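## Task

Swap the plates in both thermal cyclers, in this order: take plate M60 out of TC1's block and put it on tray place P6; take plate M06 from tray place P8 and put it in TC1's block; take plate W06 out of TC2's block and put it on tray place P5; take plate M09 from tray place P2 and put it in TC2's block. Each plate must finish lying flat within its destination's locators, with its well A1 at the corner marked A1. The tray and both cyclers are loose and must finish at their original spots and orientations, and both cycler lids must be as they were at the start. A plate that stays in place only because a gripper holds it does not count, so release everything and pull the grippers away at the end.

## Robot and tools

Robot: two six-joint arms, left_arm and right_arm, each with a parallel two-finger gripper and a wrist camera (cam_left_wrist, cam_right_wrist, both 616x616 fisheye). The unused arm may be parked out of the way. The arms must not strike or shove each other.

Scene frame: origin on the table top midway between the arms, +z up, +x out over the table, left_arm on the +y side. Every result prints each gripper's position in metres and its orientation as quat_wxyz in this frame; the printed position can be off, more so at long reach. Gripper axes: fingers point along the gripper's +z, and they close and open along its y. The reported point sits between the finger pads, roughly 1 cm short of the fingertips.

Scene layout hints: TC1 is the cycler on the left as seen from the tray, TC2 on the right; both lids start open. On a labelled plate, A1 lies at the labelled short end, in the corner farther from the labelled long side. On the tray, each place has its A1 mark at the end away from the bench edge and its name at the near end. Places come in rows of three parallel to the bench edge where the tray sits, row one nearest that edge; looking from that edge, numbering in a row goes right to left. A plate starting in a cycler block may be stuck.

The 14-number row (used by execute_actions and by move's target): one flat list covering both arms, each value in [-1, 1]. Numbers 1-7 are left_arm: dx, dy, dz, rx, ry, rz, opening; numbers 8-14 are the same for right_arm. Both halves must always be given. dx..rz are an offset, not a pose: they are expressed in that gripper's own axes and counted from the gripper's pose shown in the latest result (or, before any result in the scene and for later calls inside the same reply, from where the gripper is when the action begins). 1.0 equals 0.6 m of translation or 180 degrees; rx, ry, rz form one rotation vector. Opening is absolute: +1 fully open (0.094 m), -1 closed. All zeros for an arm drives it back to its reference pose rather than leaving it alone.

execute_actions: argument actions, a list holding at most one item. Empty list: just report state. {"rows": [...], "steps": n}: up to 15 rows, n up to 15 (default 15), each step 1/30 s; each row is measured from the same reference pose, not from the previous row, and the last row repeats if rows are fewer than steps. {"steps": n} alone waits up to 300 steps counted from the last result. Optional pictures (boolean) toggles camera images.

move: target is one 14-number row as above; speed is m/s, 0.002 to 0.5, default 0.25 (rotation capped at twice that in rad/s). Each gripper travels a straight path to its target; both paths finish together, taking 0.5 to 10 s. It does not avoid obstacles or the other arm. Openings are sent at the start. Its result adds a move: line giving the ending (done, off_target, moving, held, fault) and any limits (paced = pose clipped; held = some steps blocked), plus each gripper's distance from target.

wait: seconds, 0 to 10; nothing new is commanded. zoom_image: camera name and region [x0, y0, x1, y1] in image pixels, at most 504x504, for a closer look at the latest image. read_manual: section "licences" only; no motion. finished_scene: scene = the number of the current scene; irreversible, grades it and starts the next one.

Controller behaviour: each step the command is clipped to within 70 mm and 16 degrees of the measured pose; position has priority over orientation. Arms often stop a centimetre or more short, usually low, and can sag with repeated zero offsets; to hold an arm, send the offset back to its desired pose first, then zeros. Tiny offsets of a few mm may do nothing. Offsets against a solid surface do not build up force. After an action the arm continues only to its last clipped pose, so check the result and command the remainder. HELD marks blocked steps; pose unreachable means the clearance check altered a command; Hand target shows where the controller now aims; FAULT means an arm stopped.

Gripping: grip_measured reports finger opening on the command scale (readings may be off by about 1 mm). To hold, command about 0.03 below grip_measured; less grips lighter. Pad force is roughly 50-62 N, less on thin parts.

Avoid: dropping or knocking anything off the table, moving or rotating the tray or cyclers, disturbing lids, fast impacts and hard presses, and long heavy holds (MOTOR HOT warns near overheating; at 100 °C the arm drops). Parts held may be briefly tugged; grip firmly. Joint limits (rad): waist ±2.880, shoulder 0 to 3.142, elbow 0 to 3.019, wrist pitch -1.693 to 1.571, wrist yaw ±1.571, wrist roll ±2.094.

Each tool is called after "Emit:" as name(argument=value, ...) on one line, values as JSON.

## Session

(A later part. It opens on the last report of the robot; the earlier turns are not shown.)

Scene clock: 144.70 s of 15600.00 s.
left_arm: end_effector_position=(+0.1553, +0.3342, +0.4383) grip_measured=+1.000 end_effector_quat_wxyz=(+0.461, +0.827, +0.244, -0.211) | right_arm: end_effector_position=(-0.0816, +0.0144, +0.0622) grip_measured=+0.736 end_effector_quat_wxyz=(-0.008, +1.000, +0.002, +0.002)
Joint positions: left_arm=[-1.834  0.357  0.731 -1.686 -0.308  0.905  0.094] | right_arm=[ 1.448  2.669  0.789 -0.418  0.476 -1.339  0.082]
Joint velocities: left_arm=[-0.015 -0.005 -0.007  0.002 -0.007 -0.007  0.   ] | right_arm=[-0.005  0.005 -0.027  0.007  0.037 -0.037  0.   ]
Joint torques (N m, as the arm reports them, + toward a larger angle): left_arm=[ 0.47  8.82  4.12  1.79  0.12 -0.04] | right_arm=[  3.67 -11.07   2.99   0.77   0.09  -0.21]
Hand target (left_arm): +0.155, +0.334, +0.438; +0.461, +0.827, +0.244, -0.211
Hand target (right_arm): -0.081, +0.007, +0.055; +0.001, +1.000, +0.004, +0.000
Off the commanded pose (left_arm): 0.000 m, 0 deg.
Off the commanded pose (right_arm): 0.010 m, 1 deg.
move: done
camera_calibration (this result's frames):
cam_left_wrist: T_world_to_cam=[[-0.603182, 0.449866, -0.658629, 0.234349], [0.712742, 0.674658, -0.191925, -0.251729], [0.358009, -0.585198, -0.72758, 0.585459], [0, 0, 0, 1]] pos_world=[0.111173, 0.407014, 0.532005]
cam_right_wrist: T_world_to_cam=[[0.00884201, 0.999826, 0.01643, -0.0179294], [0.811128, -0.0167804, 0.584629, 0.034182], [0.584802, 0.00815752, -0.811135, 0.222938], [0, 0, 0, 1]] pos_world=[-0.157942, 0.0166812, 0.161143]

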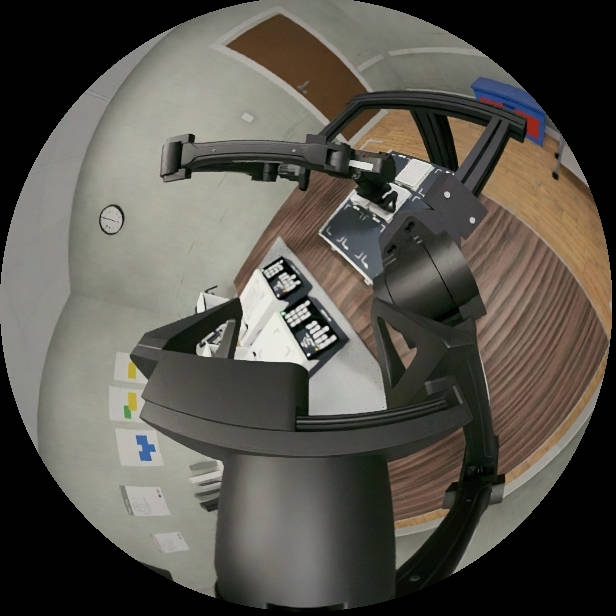

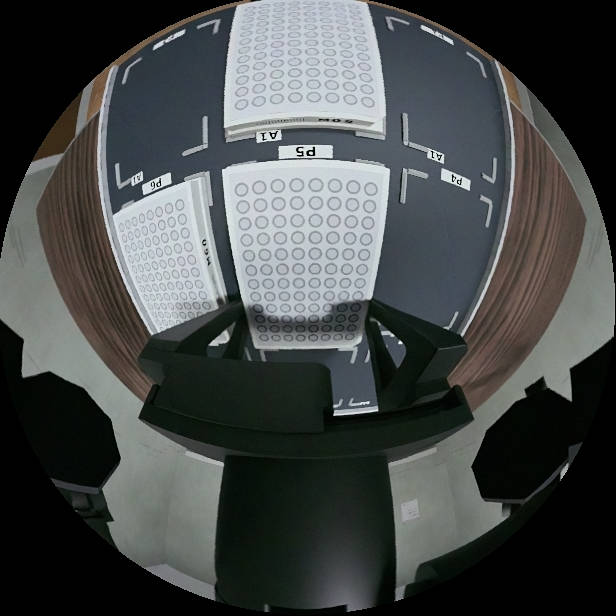

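Target (−.0805,.0065,.049).

Emit:
move(target=[0,0,0,0,0,0,1, 0.002,0.0135,0.022,-0.006,-0.001,-0.001,0.62], speed=0.012)

Emit:
zoom_image(camera="cam_right_wrist", region=[180, 100, 440, 360])

Scene clock: 146.83 s of 15600.00 s.
left_arm: end_effector_position=(+0.1553, +0.3342, +0.4383) grip_measured=+1.000 end_effector_quat_wxyz=(+0.461, +0.827, +0.244, -0.211) | right_arm: end_effector_position=(-0.0813, +0.0152, +0.0582) grip_measured=+0.736 end_effector_quat_wxyz=(-0.009, +1.000, +0.003, +0.003)
Joint positions: left_arm=[-1.834  0.357  0.731 -1.686 -0.308  0.905  0.094] | right_arm=[ 1.439  2.679  0.789 -0.402  0.483 -1.349  0.082]
Joint velocities: left_arm=[-0.005 -0.015 -0.012  0.032  0.022 -0.022  0.   ] | right_arm=[-0.005 -0.015 -0.007  0.012  0.007 -0.007 -0.001]
Joint torques (N m, as the arm reports them, + toward a larger angle): left_arm=[ 0.5   8.82  4.17  1.7   0.13 -0.04] | right_arm=[  3.67 -10.74   2.84   0.92   0.1   -0.19]
Hand target (left_arm): +0.155, +0.334, +0.438; +0.461, +0.827, +0.244, -0.211
Hand target (right_arm): -0.081, +0.006, +0.049; +0.002, +1.000, +0.003, +0.001
Off the commanded pose (left_arm): 0.000 m, 0 deg.
Off the commanded pose (right_arm): 0.013 m, 1 deg.
move: off_target (right_arm)
camera_calibration (this result's frames):
cam_left_wrist: T_world_to_cam=[[-0.603182, 0.449866, -0.658629, 0.234349], [0.712742, 0.674658, -0.191925, -0.251729], [0.358009, -0.585198, -0.72758, 0.585459], [0, 0, 0, 1]] pos_world=[0.111173, 0.407014, 0.532005]
cam_right_wrist: T_world_to_cam=[[0.00692023, 0.999789, 0.0193534, -0.0189786], [0.810299, -0.0169477, 0.585772, 0.0361862], [0.585976, 0.0116284, -0.810245, 0.219545], [0, 0, 0, 1]] pos_world=[-0.157838, 0.0170349, 0.157056]

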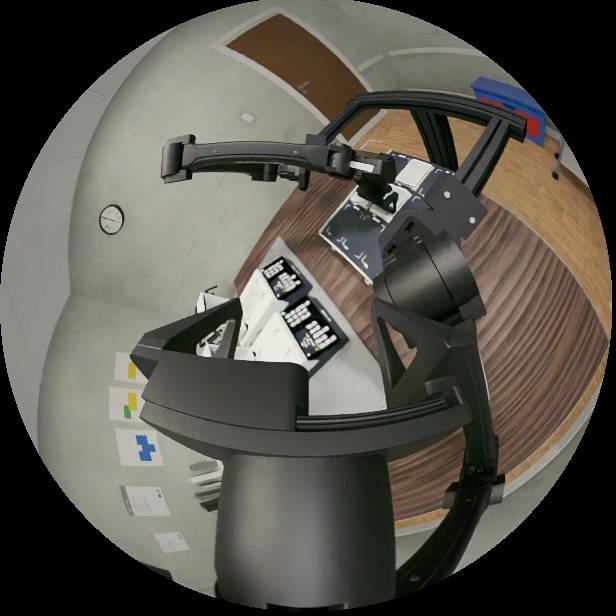

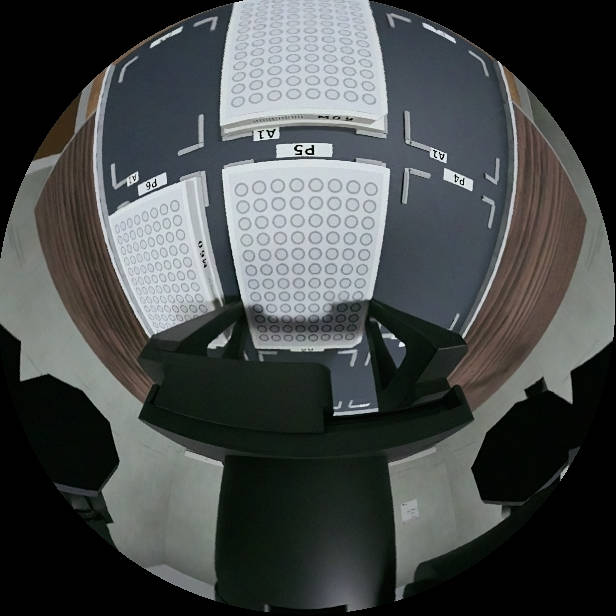

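Region (180, 100, 440, 360) of cam_right_wrist's 616x616 image, scaled by 1.938, with more detail than that image has.

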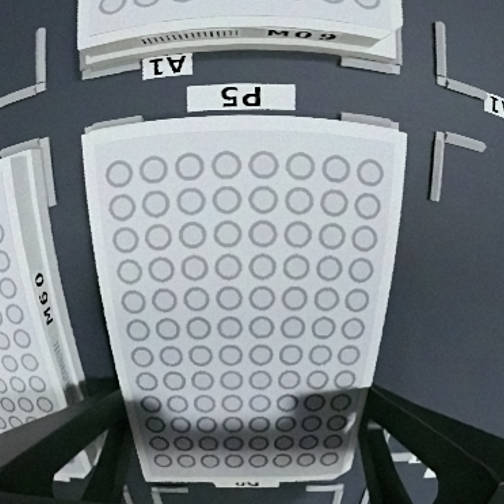

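Similar to the P6 success; nudge a little −y then release.

Emit:
move(target=[0,0,0,0,0,0,1, 0.001,0.018,0.015,-0.006,-0.001,0,0.62], speed=0.01)

Scene clock: 149.03 s of 15600.00 s.
left_arm: end_effector_position=(+0.1553, +0.3342, +0.4383) grip_measured=+1.000 end_effector_quat_wxyz=(+0.461, +0.827, +0.244, -0.211) | right_arm: end_effector_position=(-0.0813, +0.0149, +0.0578) grip_measured=+0.736 end_effector_quat_wxyz=(-0.011, +1.000, +0.003, +0.003)
Joint positions: left_arm=[-1.834  0.357  0.731 -1.686 -0.308  0.905  0.094] | right_arm=[ 1.439  2.679  0.785 -0.394  0.484 -1.351  0.082]
Joint velocities: left_arm=[-0.015 -0.005  0.012 -0.002  0.037 -0.007  0.   ] | right_arm=[-0.015 -0.015 -0.022 -0.002  0.022 -0.007  0.   ]
Joint torques (N m, as the arm reports them, + toward a larger angle): left_arm=[ 0.63  9.04  4.14  1.68  0.12 -0.06] | right_arm=[  3.93 -10.86   2.56   0.88   0.04  -0.15]
Hand target (left_arm): +0.155, +0.334, +0.438; +0.461, +0.827, +0.244, -0.211
Hand target (right_arm): -0.081, +0.004, +0.049; +0.000, +1.000, +0.003, +0.001
Off the commanded pose (left_arm): 0.000 m, 0 deg.
Off the commanded pose (right_arm): 0.014 m, 1 deg.
move: off_target (right_arm)
camera_calibration (this result's frames):
cam_left_wrist: T_world_to_cam=[[-0.603182, 0.449866, -0.658629, 0.234349], [0.712742, 0.674658, -0.191925, -0.251729], [0.358009, -0.585198, -0.72758, 0.585459], [0, 0, 0, 1]] pos_world=[0.111173, 0.407014, 0.532005]
cam_right_wrist: T_world_to_cam=[[0.00732334, 0.999705, 0.0231455, -0.0188869], [0.81035, -0.0194947, 0.585622, 0.0365335], [0.585901, 0.0144672, -0.810253, 0.219155], [0, 0, 0, 1]] pos_world=[-0.15787, 0.016423, 0.156613]

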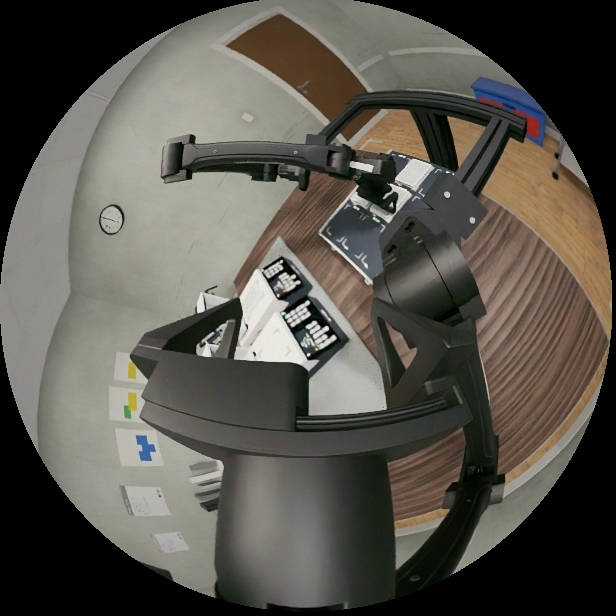

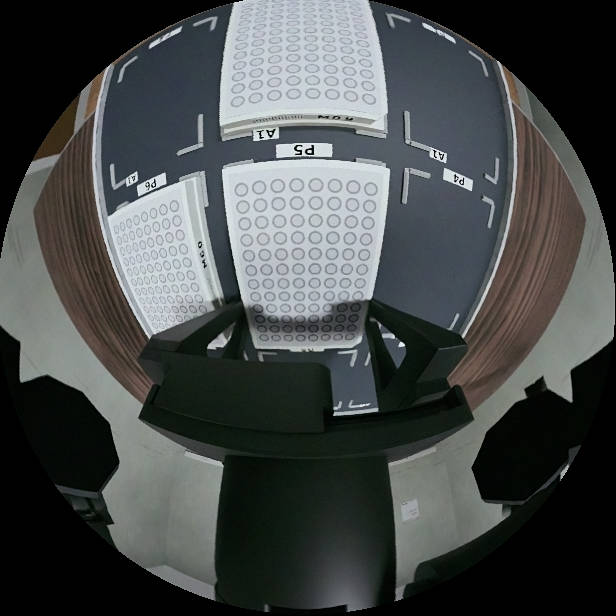

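Emit:
move(target=[0,0,0,0,0,0,1, 0,0,0,0,0,0,1])

Emit:
move(target=[0,0,0,0,0,0,1, 0,-0.01,-0.1,0,0,0,1], speed=0.08)

Emit:
move(target=[0,0,0,0,0,0,1, 0.2,-0.15,0,0,0,0,1], speed=0.15)

Emit:
zoom_image(camera="cam_right_wrist", region=[100, 30, 400, 330])

Scene clock: 150.87 s of 15600.00 s.
left_arm: end_effector_position=(+0.1553, +0.3342, +0.4383) grip_measured=+1.000 end_effector_quat_wxyz=(+0.461, +0.827, +0.244, -0.211) | right_arm: end_effector_position=(-0.0813, +0.0150, +0.0579) grip_measured=+1.000 end_effector_quat_wxyz=(-0.011, +1.000, +0.003, +0.003)
Joint positions: left_arm=[-1.834  0.357  0.731 -1.686 -0.308  0.905  0.094] | right_arm=[ 1.439  2.678  0.785 -0.394  0.484 -1.351  0.094]
Joint velocities: left_arm=[-0.005 -0.005 -0.007 -0.017 -0.037  0.022  0.   ] | right_arm=[-0.005 -0.005 -0.002 -0.027 -0.051 -0.022  0.   ]
Joint torques (N m, as the arm reports them, + toward a larger angle): left_arm=[ 0.57  9.59  4.26  1.72  0.12 -0.07] | right_arm=[  5.13 -11.77   3.63   0.27  -0.02  -0.13]
Hand target (left_arm): +0.155, +0.334, +0.438; +0.461, +0.827, +0.244, -0.211
Hand target (right_arm): -0.081, +0.015, +0.058; -0.011, +1.000, +0.003, +0.003
Off the commanded pose (left_arm): 0.000 m, 0 deg.
Off the commanded pose (right_arm): 0.000 m, 0 deg.
move: done
camera_calibration (this result's frames):
cam_left_wrist: T_world_to_cam=[[-0.603182, 0.449866, -0.658629, 0.234349], [0.712742, 0.674658, -0.191925, -0.251729], [0.358009, -0.585198, -0.72758, 0.585459], [0, 0, 0, 1]] pos_world=[0.111173, 0.407014, 0.532005]
cam_right_wrist: T_world_to_cam=[[0.00749899, 0.999696, 0.0234749, -0.0190006], [0.810393, -0.0198289, 0.585552, 0.0364453], [0.585839, 0.0146328, -0.810295, 0.219224], [0, 0, 0, 1]] pos_world=[-0.157823, 0.0165097, 0.156742]

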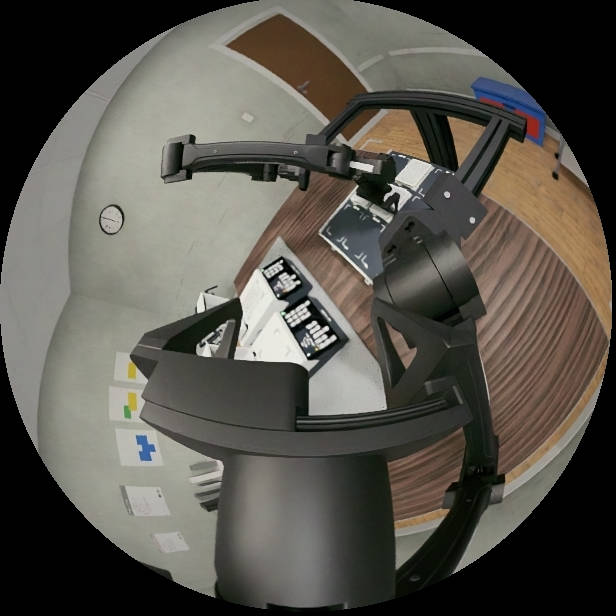

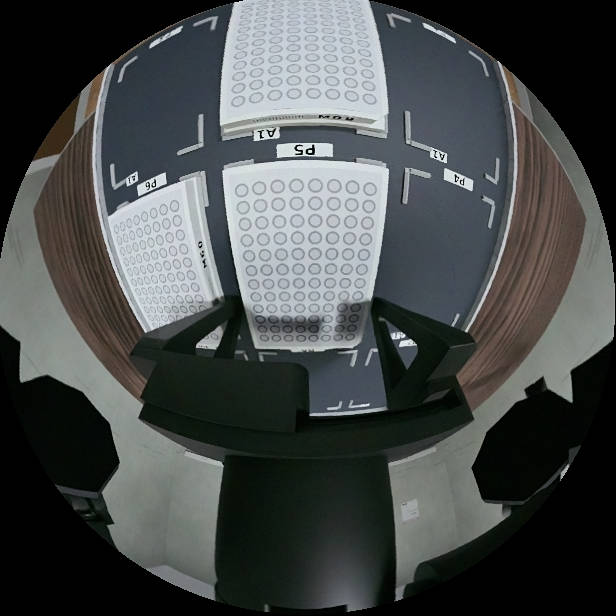

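Scene clock: 151.97 s of 15600.00 s.
left_arm: end_effector_position=(+0.1553, +0.3342, +0.4383) grip_measured=+1.000 end_effector_quat_wxyz=(+0.461, +0.827, +0.244, -0.211) | right_arm: end_effector_position=(-0.0782, +0.0056, +0.1103) grip_measured=+1.000 end_effector_quat_wxyz=(+0.001, +1.000, +0.008, +0.004)
Joint positions: left_arm=[-1.834  0.357  0.731 -1.686 -0.308  0.905  0.094] | right_arm=[ 1.529  2.543  0.785 -0.589  0.418 -1.277  0.094]
Joint velocities: left_arm=[-0.015 -0.005 -0.022 -0.017 -0.051 -0.051  0.   ] | right_arm=[-0.015 -0.005 -0.007 -0.002 -0.037 -0.007  0.   ]
Joint torques (N m, as the arm reports them, + toward a larger angle): left_arm=[ 0.61  9.01  4.2   1.7   0.11 -0.03] | right_arm=[  5.69 -11.86   6.85  -0.2   -0.12  -0.07]
Hand target (left_arm): +0.155, +0.334, +0.438; +0.461, +0.827, +0.244, -0.211
Hand target (right_arm): -0.081, +0.019, +0.119; -0.011, +1.000, +0.003, +0.003
Off the commanded pose (left_arm): 0.000 m, 0 deg.
Off the commanded pose (right_arm): 0.016 m, 2 deg.
move: off_target (right_arm)
camera_calibration (this result's frames):
cam_left_wrist: T_world_to_cam=[[-0.603182, 0.449866, -0.658629, 0.234349], [0.712742, 0.674658, -0.191925, -0.251729], [0.358009, -0.585198, -0.72758, 0.585459], [0, 0, 0, 1]] pos_world=[0.111173, 0.407014, 0.532005]
cam_right_wrist: T_world_to_cam=[[-0.00375068, 0.999991, -0.00179144, -0.00892009], [0.809527, 0.00408801, 0.587068, 0.00265677], [0.587071, 0.000751681, -0.809535, 0.260096], [0, 0, 0, 1]] pos_world=[-0.154879, 0.00871365, 0.208981]

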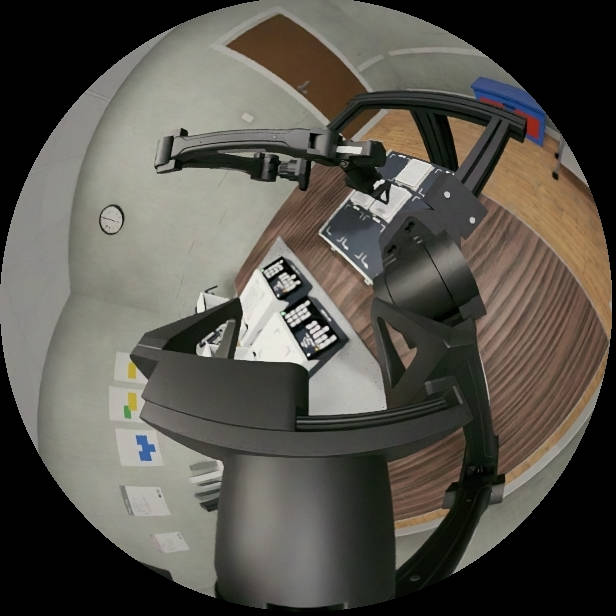

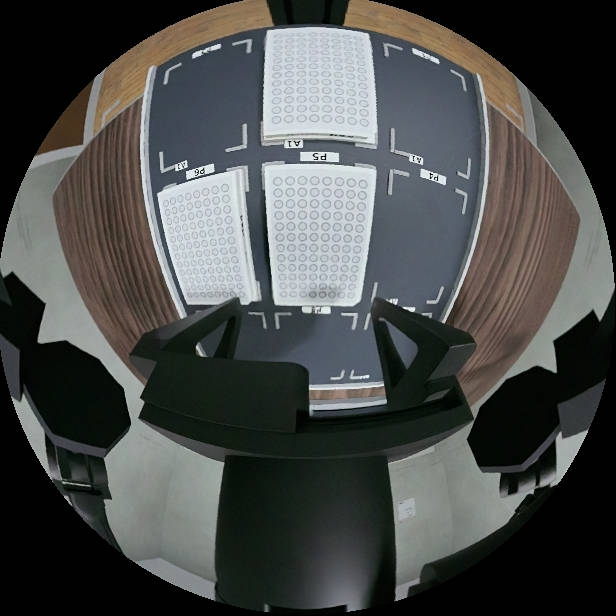

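Scene clock: 153.47 s of 15600.00 s.
left_arm: end_effector_position=(+0.1553, +0.3342, +0.4383) grip_measured=+1.000 end_effector_quat_wxyz=(+0.461, +0.827, +0.244, -0.211) | right_arm: end_effector_position=(+0.0347, +0.0839, +0.1070) grip_measured=+1.000 end_effector_quat_wxyz=(+0.007, +1.000, +0.014, +0.006)
Joint positions: left_arm=[-1.834  0.357  0.731 -1.686 -0.308  0.905  0.094] | right_arm=[ 1.161  2.487  0.961 -0.664  0.66  -1.61   0.094]
Joint velocities: left_arm=[-0.005 -0.015 -0.002 -0.012 -0.037 -0.022  0.   ] | right_arm=[ 0.005 -0.015 -0.002 -0.007  0.066 -0.037  0.   ]
Joint torques (N m, as the arm reports them, + toward a larger angle): left_arm=[ 0.52  9.1   4.12  1.8   0.13 -0.04] | right_arm=[  6.79 -12.45   6.63  -0.32   0.04  -0.23]
Hand target (left_arm): +0.155, +0.334, +0.438; +0.461, +0.827, +0.244, -0.211
Hand target (right_arm): +0.043, +0.095, +0.111; +0.001, +1.000, +0.008, +0.003
Off the commanded pose (left_arm): 0.000 m, 0 deg.
Off the commanded pose (right_arm): 0.015 m, 1 deg.
move: off_target (right_arm)
camera_calibration (this result's frames):
cam_left_wrist: T_world_to_cam=[[-0.603182, 0.449866, -0.658629, 0.234349], [0.712742, 0.674658, -0.191925, -0.251729], [0.358009, -0.585198, -0.72758, 0.585459], [0, 0, 0, 1]] pos_world=[0.111173, 0.407014, 0.532005]
cam_right_wrist: T_world_to_cam=[[-0.0160644, 0.999781, -0.0134225, -0.0850701], [0.806604, 0.0208911, 0.590724, -0.0887383], [0.590874, -0.00133701, -0.806762, 0.190835], [0, 0, 0, 1]] pos_world=[-0.0425496, 0.0871605, 0.205236]

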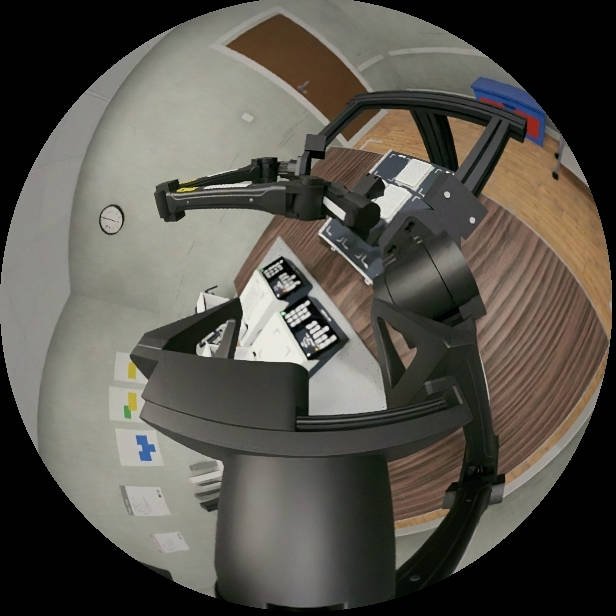

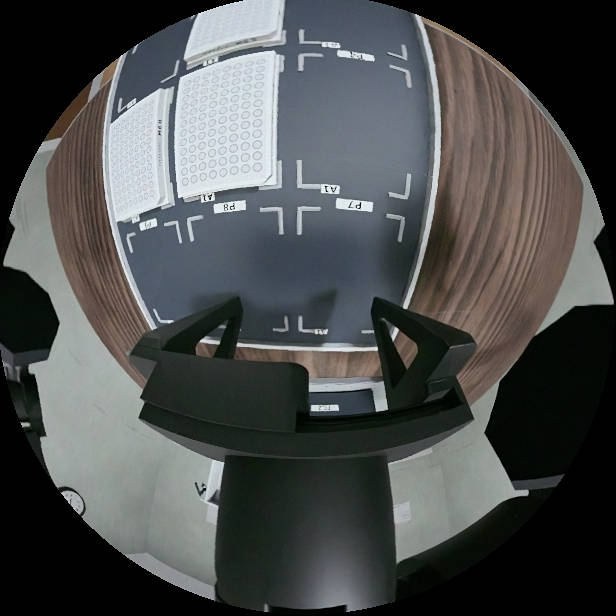

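Region (100, 30, 400, 330) of cam_right_wrist's 616x616 image, scaled by 1.680, with more detail than that image has.

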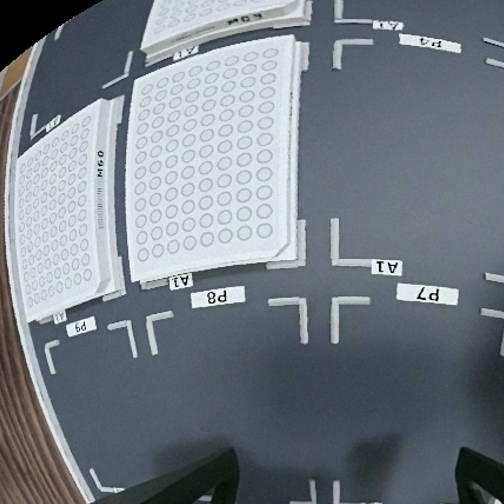

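Emit:
move(target=[0,0,0,0,0,0,1, -0.452,0.106,-0.01,0.004,-0.004,0.007,1], speed=0.15)

Scene clock: 156.77 s of 15600.00 s.
left_arm: end_effector_position=(+0.1553, +0.3342, +0.4383) grip_measured=+1.000 end_effector_quat_wxyz=(+0.461, +0.827, +0.244, -0.211) | right_arm: end_effector_position=(-0.2273, +0.0033, +0.1081) grip_measured=+1.000 end_effector_quat_wxyz=(+0.005, +1.000, +0.010, +0.006)
Joint positions: left_arm=[-1.834  0.357  0.731 -1.686 -0.308  0.905  0.094] | right_arm=[ 2.026  2.757  1.006 -0.688  0.051 -0.931  0.094]
Joint velocities: left_arm=[-0.005  0.005 -0.012 -0.007 -0.022 -0.007  0.   ] | right_arm=[ 0.005  0.005 -0.007 -0.012  0.037  0.022  0.   ]
Joint torques (N m, as the arm reports them, + toward a larger angle): left_arm=[ 0.6   9.16  4.17  1.69  0.07 -0.05] | right_arm=[  0.43 -13.76   9.11  -0.07  -0.08  -0.09]
Hand target (left_arm): +0.155, +0.334, +0.438; +0.461, +0.827, +0.244, -0.211
Hand target (right_arm): -0.237, +0.016, +0.110; +0.001, +1.000, +0.003, +0.000
Off the commanded pose (left_arm): 0.000 m, 0 deg.
Off the commanded pose (right_arm): 0.012 m, 1 deg.
move: off_target (right_arm)
camera_calibration (this result's frames):
cam_left_wrist: T_world_to_cam=[[-0.603182, 0.449866, -0.658629, 0.234349], [0.712742, 0.674658, -0.191925, -0.251729], [0.358009, -0.585198, -0.72758, 0.585459], [0, 0, 0, 1]] pos_world=[0.111173, 0.407014, 0.532005]
cam_right_wrist: T_world_to_cam=[[-0.0062189, 0.999936, -0.00942641, -0.00696438], [0.806686, 0.0105873, 0.590886, 0.12365], [0.590948, -0.0039295, -0.8067, 0.34644], [0, 0, 0, 1]] pos_world=[-0.304518, 0.00701615, 0.206345]

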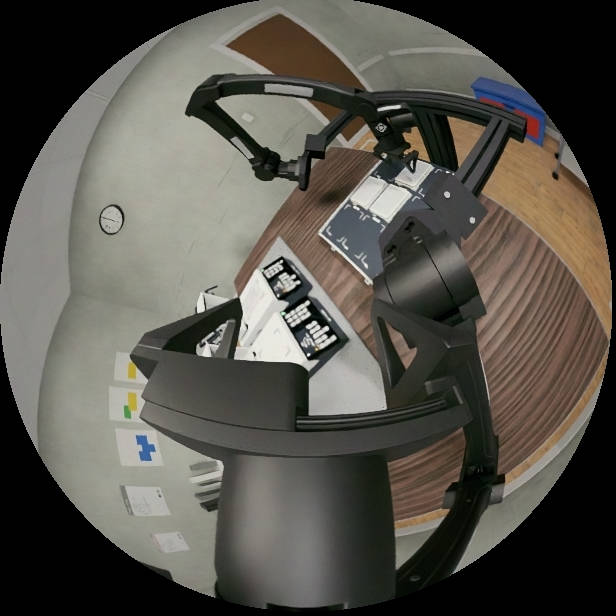

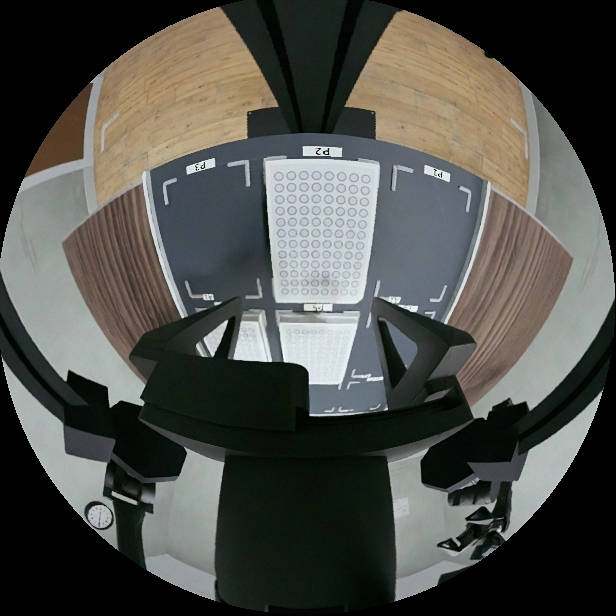

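Target (−.234,.014,.078).

Emit:
move(target=[0,0,0,0,0,0,1, -0.011,-0.018,0.05,0.003,-0.004,0.004,1], speed=0.04)

Scene clock: 158.33 s of 15600.00 s.
left_arm: end_effector_position=(+0.1553, +0.3342, +0.4383) grip_measured=+1.000 end_effector_quat_wxyz=(+0.461, +0.827, +0.244, -0.211) | right_arm: end_effector_position=(-0.2286, +0.0039, +0.0796) grip_measured=+1.000 end_effector_quat_wxyz=(+0.005, +1.000, +0.008, +0.008)
Joint positions: left_arm=[-1.834  0.357  0.731 -1.686 -0.308  0.905  0.094] | right_arm=[ 2.025  2.824  1.006 -0.622  0.055 -0.929  0.094]
Joint velocities: left_arm=[-0.005 -0.015 -0.012  0.007  0.037  0.007  0.   ] | right_arm=[-0.015 -0.005 -0.002  0.002  0.007 -0.022  0.   ]
Joint torques (N m, as the arm reports them, + toward a larger angle): left_arm=[ 0.83  9.    4.25  1.65  0.12 -0.07] | right_arm=[ -0.62 -13.57   7.17   0.66   0.09  -0.14]
Hand target (left_arm): +0.155, +0.334, +0.438; +0.461, +0.827, +0.244, -0.211
Hand target (right_arm): -0.233, +0.014, +0.078; +0.000, +1.000, +0.003, -0.000
Off the commanded pose (left_arm): 0.000 m, 0 deg.
Off the commanded pose (right_arm): 0.011 m, 1 deg.
move: off_target (right_arm)
camera_calibration (this result's frames):
cam_left_wrist: T_world_to_cam=[[-0.603182, 0.449866, -0.658629, 0.234349], [0.712742, 0.674658, -0.191925, -0.251729], [0.358009, -0.585198, -0.72758, 0.585459], [0, 0, 0, 1]] pos_world=[0.111173, 0.407014, 0.532005]
cam_right_wrist: T_world_to_cam=[[-0.00351141, 0.999957, -0.00858487, -0.00723901], [0.804937, 0.00792027, 0.593308, 0.140927], [0.59335, -0.00482693, -0.80493, 0.324625], [0, 0, 0, 1]] pos_world=[-0.306079, 0.00768945, 0.177625]

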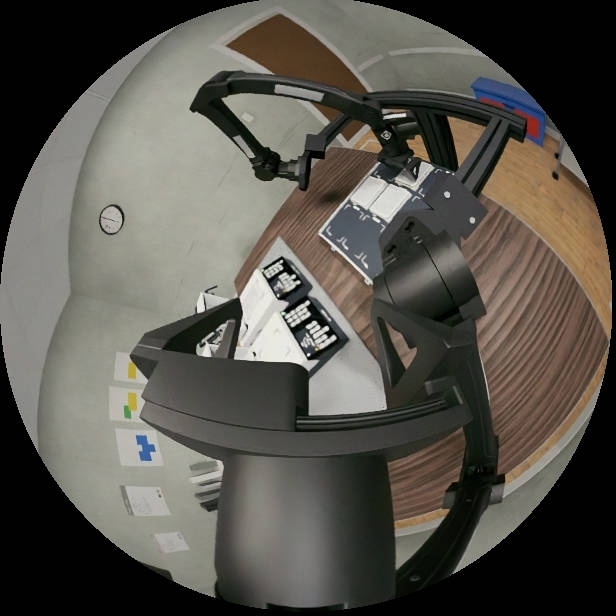

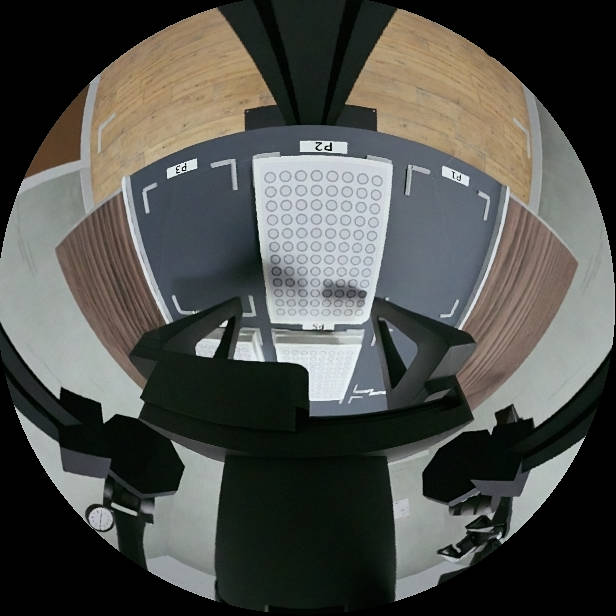

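Emit:
move(target=[0,0,0,0,0,0,1, -0.018,-0.04,0,0.003,-0.005,0.003,1], speed=0.03)

Scene clock: 160.07 s of 15600.00 s.
left_arm: end_effector_position=(+0.1553, +0.3342, +0.4383) grip_measured=+1.000 end_effector_quat_wxyz=(+0.461, +0.827, +0.244, -0.211) | right_arm: end_effector_position=(-0.2318, +0.0140, +0.0790) grip_measured=+1.000 end_effector_quat_wxyz=(+0.002, +1.000, +0.003, +0.005)
Joint positions: left_arm=[-1.834  0.357  0.731 -1.686 -0.308  0.905  0.094] | right_arm=[ 2.01   2.838  1.032 -0.627  0.065 -0.93   0.094]
Joint velocities: left_arm=[-0.005 -0.005 -0.017  0.012  0.022  0.007  0.   ] | right_arm=[-0.005 -0.005 -0.002 -0.002  0.051 -0.066  0.   ]
Joint torques (N m, as the arm reports them, + toward a larger angle): left_arm=[ 0.39  8.8   4.09  1.69  0.1  -0.05] | right_arm=[ -0.52 -14.31   8.71  -0.2    0.09  -0.22]
Hand target (left_arm): +0.155, +0.334, +0.438; +0.461, +0.827, +0.244, -0.211
Hand target (right_arm): -0.239, +0.027, +0.080; -0.000, +1.000, +0.003, -0.000
Off the commanded pose (left_arm): 0.000 m, 0 deg.
Off the commanded pose (right_arm): 0.016 m, 1 deg.
move: off_target (right_arm)
camera_calibration (this result's frames):
cam_left_wrist: T_world_to_cam=[[-0.603182, 0.449866, -0.658629, 0.234349], [0.712742, 0.674658, -0.191925, -0.251729], [0.358009, -0.585198, -0.72758, 0.585459], [0, 0, 0, 1]] pos_world=[0.111173, 0.407014, 0.532005]
cam_right_wrist: T_world_to_cam=[[0.00585982, 0.999977, -0.00338434, -0.0155599], [0.807489, -0.00273547, 0.589876, 0.14476], [0.589853, -0.00618938, -0.807487, 0.325434], [0, 0, 0, 1]] pos_world=[-0.308759, 0.0179698, 0.17734]

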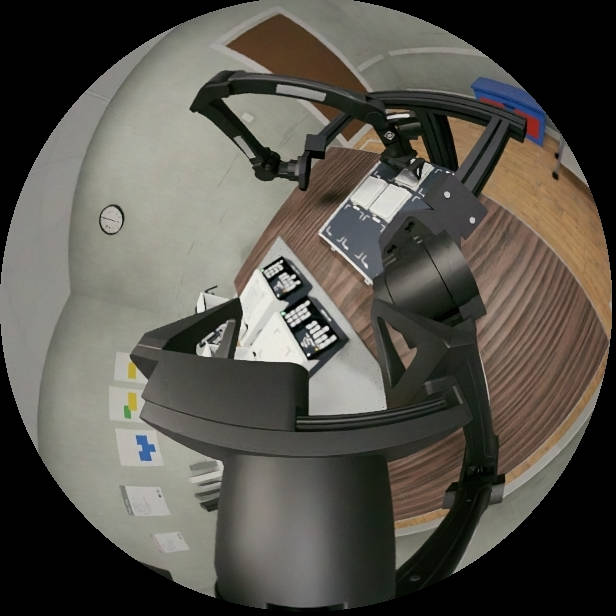

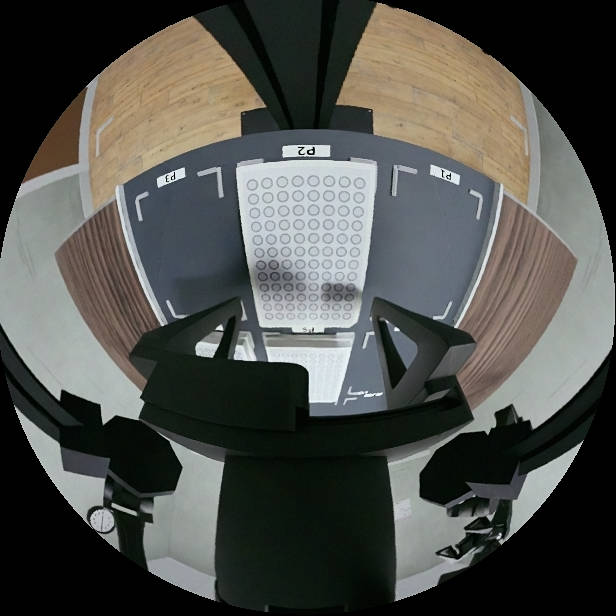

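Emit:
move(target=[0,0,0,0,0,0,1, -0.01,-0.017,0.039,0.001,-0.003,0,1], speed=0.03)

Scene clock: 161.87 s of 15600.00 s.
left_arm: end_effector_position=(+0.1553, +0.3342, +0.4383) grip_measured=+1.000 end_effector_quat_wxyz=(+0.461, +0.827, +0.244, -0.211) | right_arm: end_effector_position=(-0.2298, +0.0106, +0.0567) grip_measured=+1.000 end_effector_quat_wxyz=(+0.008, +1.000, +0.004, +0.010)
Joint positions: left_arm=[-1.834  0.357  0.731 -1.686 -0.308  0.905  0.094] | right_arm=[ 2.008  2.889  1.032 -0.591  0.069 -0.932  0.094]
Joint velocities: left_arm=[-0.005 -0.015 -0.002 -0.007  0.037  0.007  0.   ] | right_arm=[-0.005  0.005  0.012  0.002 -0.051 -0.022  0.   ]
Joint torques (N m, as the arm reports them, + toward a larger angle): left_arm=[ 0.57  9.43  4.27  1.64  0.1  -0.06] | right_arm=[ -0.34 -13.81   7.42   0.64   0.1   -0.19]
Hand target (left_arm): +0.155, +0.334, +0.438; +0.461, +0.827, +0.244, -0.211
Hand target (right_arm): -0.237, +0.024, +0.056; +0.000, +1.000, +0.003, +0.001
Off the commanded pose (left_arm): 0.000 m, 0 deg.
Off the commanded pose (right_arm): 0.016 m, 1 deg.
move: off_target (right_arm)
camera_calibration (this result's frames):
cam_left_wrist: T_world_to_cam=[[-0.603182, 0.449866, -0.658629, 0.234349], [0.712742, 0.674658, -0.191925, -0.251729], [0.358009, -0.585198, -0.72758, 0.585459], [0, 0, 0, 1]] pos_world=[0.111173, 0.407014, 0.532005]
cam_right_wrist: T_world_to_cam=[[0.00446431, 0.999886, -0.0144433, -0.012003], [0.801474, 0.00505975, 0.598008, 0.154335], [0.598013, -0.0142456, -0.80136, 0.307913], [0, 0, 0, 1]] pos_world=[-0.307778, 0.0156071, 0.154282]

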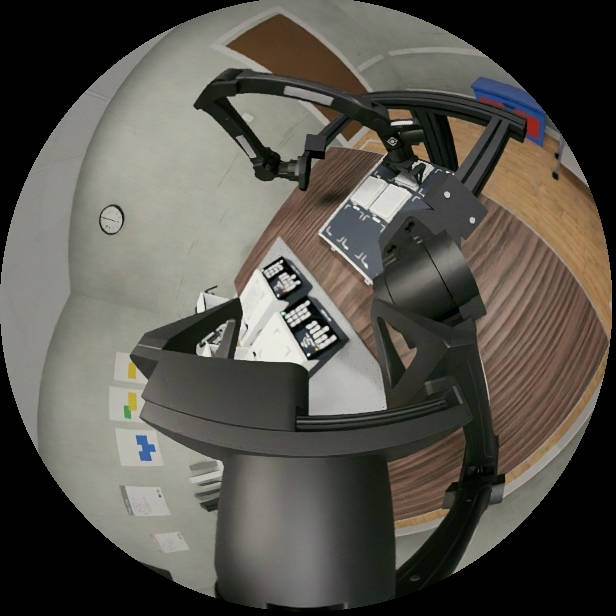

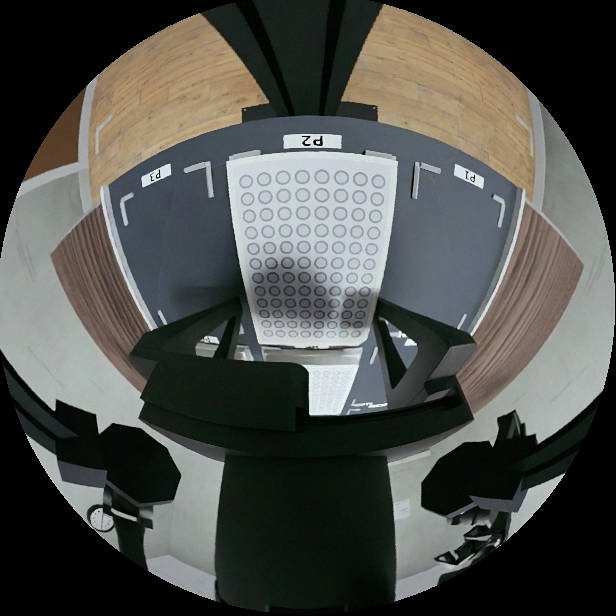

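Shift +y 3.5 mm before closing.

Emit:
move(target=[0,0,0,0,0,0,1, -0.016,-0.03,0,0.005,-0.006,0,1], speed=0.02)

Scene clock: 163.83 s of 15600.00 s.
left_arm: end_effector_position=(+0.1553, +0.3342, +0.4383) grip_measured=+1.000 end_effector_quat_wxyz=(+0.461, +0.827, +0.244, -0.211) | right_arm: end_effector_position=(-0.2288, +0.0112, +0.0565) grip_measured=+1.000 end_effector_quat_wxyz=(+0.007, +1.000, +0.005, +0.011)
Joint positions: left_arm=[-1.834  0.357  0.731 -1.686 -0.308  0.905  0.094] | right_arm=[ 2.004  2.889  1.032 -0.591  0.073 -0.936  0.094]
Joint velocities: left_arm=[-0.024 -0.005  0.002 -0.022  0.022 -0.051  0.   ] | right_arm=[-0.005 -0.015  0.002 -0.007  0.022  0.007  0.   ]
Joint torques (N m, as the arm reports them, + toward a larger angle): left_arm=[ 0.85  8.8   4.23  1.7   0.09 -0.08] | right_arm=[ -0.31 -14.08   8.5    0.34   0.1   -0.18]
Hand target (left_arm): +0.155, +0.334, +0.438; +0.461, +0.827, +0.244, -0.211
Hand target (right_arm): -0.239, +0.028, +0.057; -0.001, +1.000, +0.004, +0.001
Off the commanded pose (left_arm): 0.000 m, 0 deg.
Off the commanded pose (right_arm): 0.020 m, 1 deg.
move: off_target (right_arm)
camera_calibration (this result's frames):
cam_left_wrist: T_world_to_cam=[[-0.603182, 0.449866, -0.658629, 0.234349], [0.712742, 0.674658, -0.191925, -0.251729], [0.358009, -0.585198, -0.72758, 0.585459], [0, 0, 0, 1]] pos_world=[0.111173, 0.407014, 0.532005]
cam_right_wrist: T_world_to_cam=[[0.00280145, 0.999899, -0.0139638, -0.0129675], [0.800542, 0.00612569, 0.599245, 0.15341], [0.59927, -0.0128574, -0.800444, 0.307407], [0, 0, 0, 1]] pos_world=[-0.306995, 0.0159789, 0.153951]

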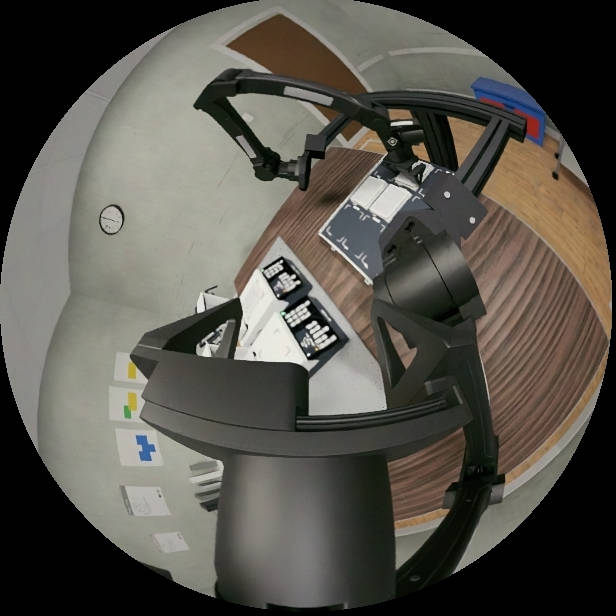

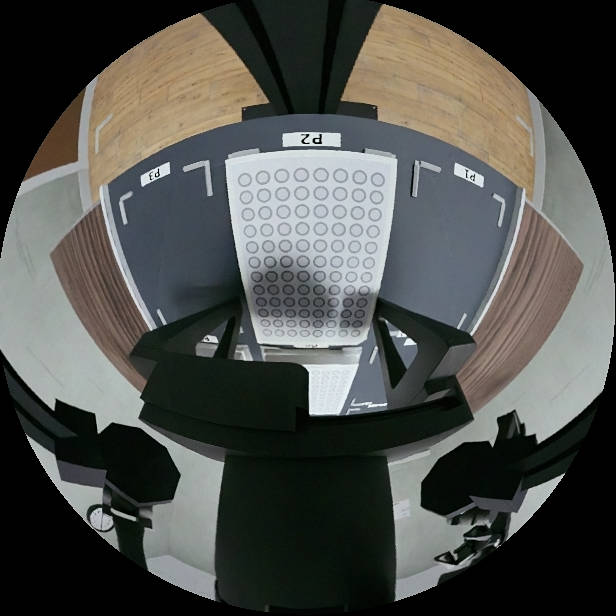

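Emit:
move(target=[0,0,0,0,0,0,1, -0.024,-0.034,0,0.005,-0.006,0,1], speed=0.02)

Scene clock: 166.27 s of 15600.00 s.
left_arm: end_effector_position=(+0.1553, +0.3342, +0.4383) grip_measured=+1.000 end_effector_quat_wxyz=(+0.461, +0.827, +0.244, -0.211) | right_arm: end_effector_position=(-0.2344, +0.0187, +0.0569) grip_measured=+1.000 end_effector_quat_wxyz=(+0.003, +1.000, +0.005, +0.008)
Joint positions: left_arm=[-1.834  0.357  0.731 -1.686 -0.308  0.905  0.094] | right_arm=[ 2.004  2.898  1.053 -0.591  0.073 -0.936  0.094]
Joint velocities: left_arm=[ 0.015 -0.005 -0.017 -0.012 -0.007  0.154  0.   ] | right_arm=[-0.005 -0.005  0.002  0.002  0.037 -0.081  0.   ]
Joint torques (N m, as the arm reports them, + toward a larger angle): left_arm=[ 0.43  9.1   4.18  1.68  0.11 -0.03] | right_arm=[  0.02 -14.45   8.4   -0.03   0.    -0.2 ]
Hand target (left_arm): +0.155, +0.334, +0.438; +0.461, +0.827, +0.244, -0.211
Hand target (right_arm): -0.243, +0.031, +0.056; -0.001, +1.000, +0.005, +0.002
Off the commanded pose (left_arm): 0.000 m, 0 deg.
Off the commanded pose (right_arm): 0.016 m, 1 deg.
move: off_target (right_arm)
camera_calibration (this result's frames):
cam_left_wrist: T_world_to_cam=[[-0.603182, 0.449866, -0.658629, 0.234349], [0.712742, 0.674658, -0.191925, -0.251729], [0.358009, -0.585198, -0.72758, 0.585459], [0, 0, 0, 1]] pos_world=[0.111173, 0.407014, 0.532005]
cam_right_wrist: T_world_to_cam=[[0.00310713, 0.999985, -0.00455157, -0.0209369], [0.804769, 0.000201239, 0.593587, 0.159079], [0.593579, -0.00550732, -0.804757, 0.309919], [0, 0, 0, 1]] pos_world=[-0.311918, 0.0226114, 0.154887]

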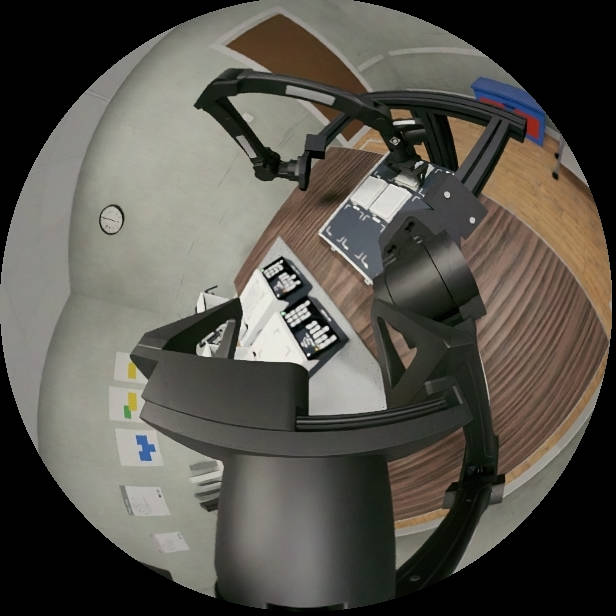

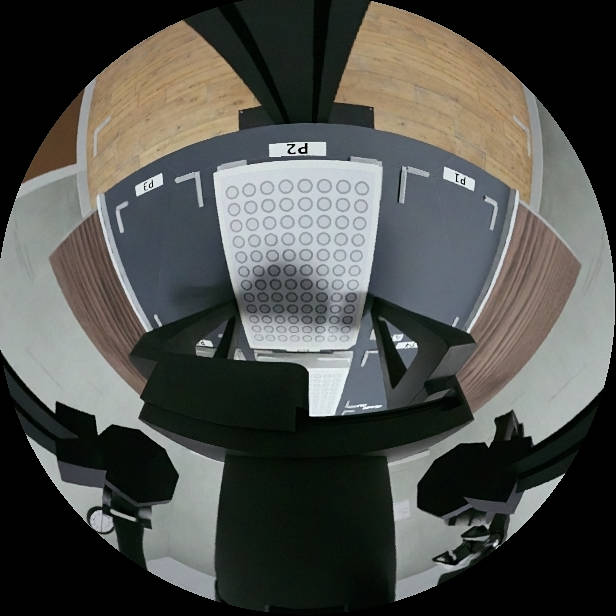

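Emit:
move(target=[0,0,0,0,0,0,1, 0,0.014,0,0,0,0,1], speed=0.02)

Scene clock: 168.03 s of 15600.00 s.
left_arm: end_effector_position=(+0.1553, +0.3342, +0.4383) grip_measured=+1.000 end_effector_quat_wxyz=(+0.461, +0.827, +0.244, -0.211) | right_arm: end_effector_position=(-0.2337, +0.0120, +0.0548) grip_measured=+1.000 end_effector_quat_wxyz=(+0.008, +1.000, +0.006, +0.008)
Joint positions: left_arm=[-1.834  0.357  0.731 -1.686 -0.308  0.905  0.094] | right_arm=[ 2.013  2.898  1.042 -0.59   0.06  -0.931  0.094]
Joint velocities: left_arm=[-0.005 -0.015 -0.007 -0.007  0.007  0.007  0.   ] | right_arm=[-0.015 -0.015 -0.002  0.012  0.022  0.022  0.   ]
Joint torques (N m, as the arm reports them, + toward a larger angle): left_arm=[ 0.45  9.38  4.21  1.65  0.13 -0.05] | right_arm=[  1.31 -16.59   4.45   0.76  -0.11  -0.11]
Hand target (left_arm): +0.155, +0.334, +0.438; +0.461, +0.827, +0.244, -0.211
Hand target (right_arm): -0.234, +0.010, +0.057; +0.003, +1.000, +0.005, +0.008
Off the commanded pose (left_arm): 0.000 m, 0 deg.
Off the commanded pose (right_arm): 0.003 m, 1 deg.
move: done
camera_calibration (this result's frames):
cam_left_wrist: T_world_to_cam=[[-0.603182, 0.449866, -0.658629, 0.234349], [0.712742, 0.674658, -0.191925, -0.251729], [0.358009, -0.585198, -0.72758, 0.585459], [0, 0, 0, 1]] pos_world=[0.111173, 0.407014, 0.532005]
cam_right_wrist: T_world_to_cam=[[0.00169531, 0.999874, -0.0157555, -0.0139981], [0.804196, 0.00800129, 0.594311, 0.15938], [0.594362, -0.013678, -0.804081, 0.308024], [0, 0, 0, 1]] pos_world=[-0.311227, 0.0169343, 0.152734]

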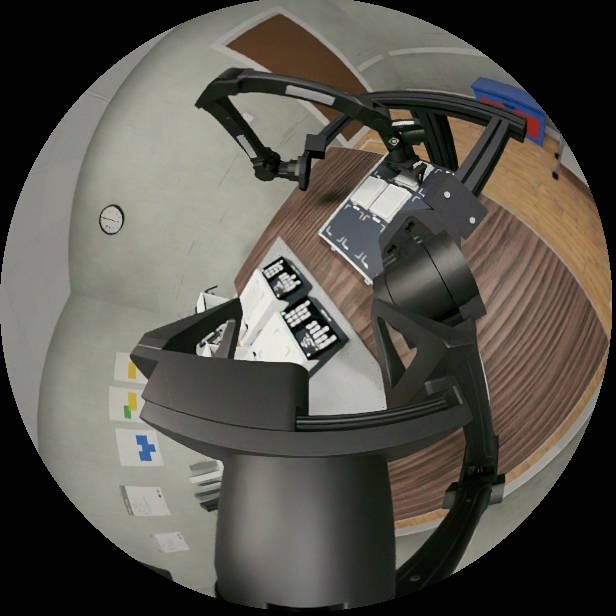

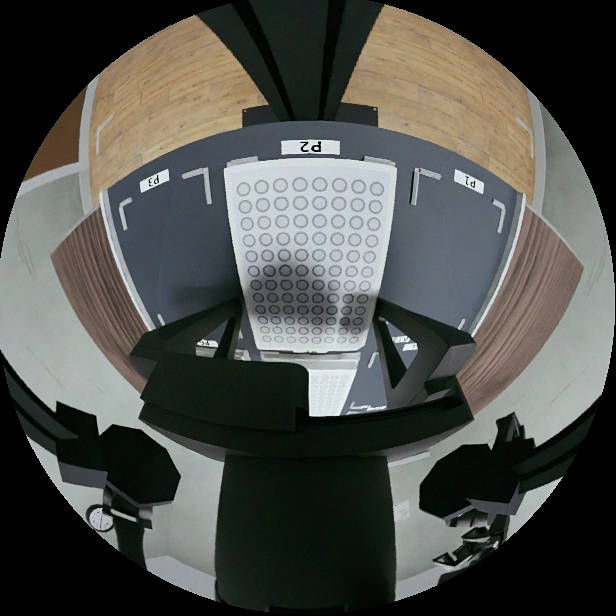

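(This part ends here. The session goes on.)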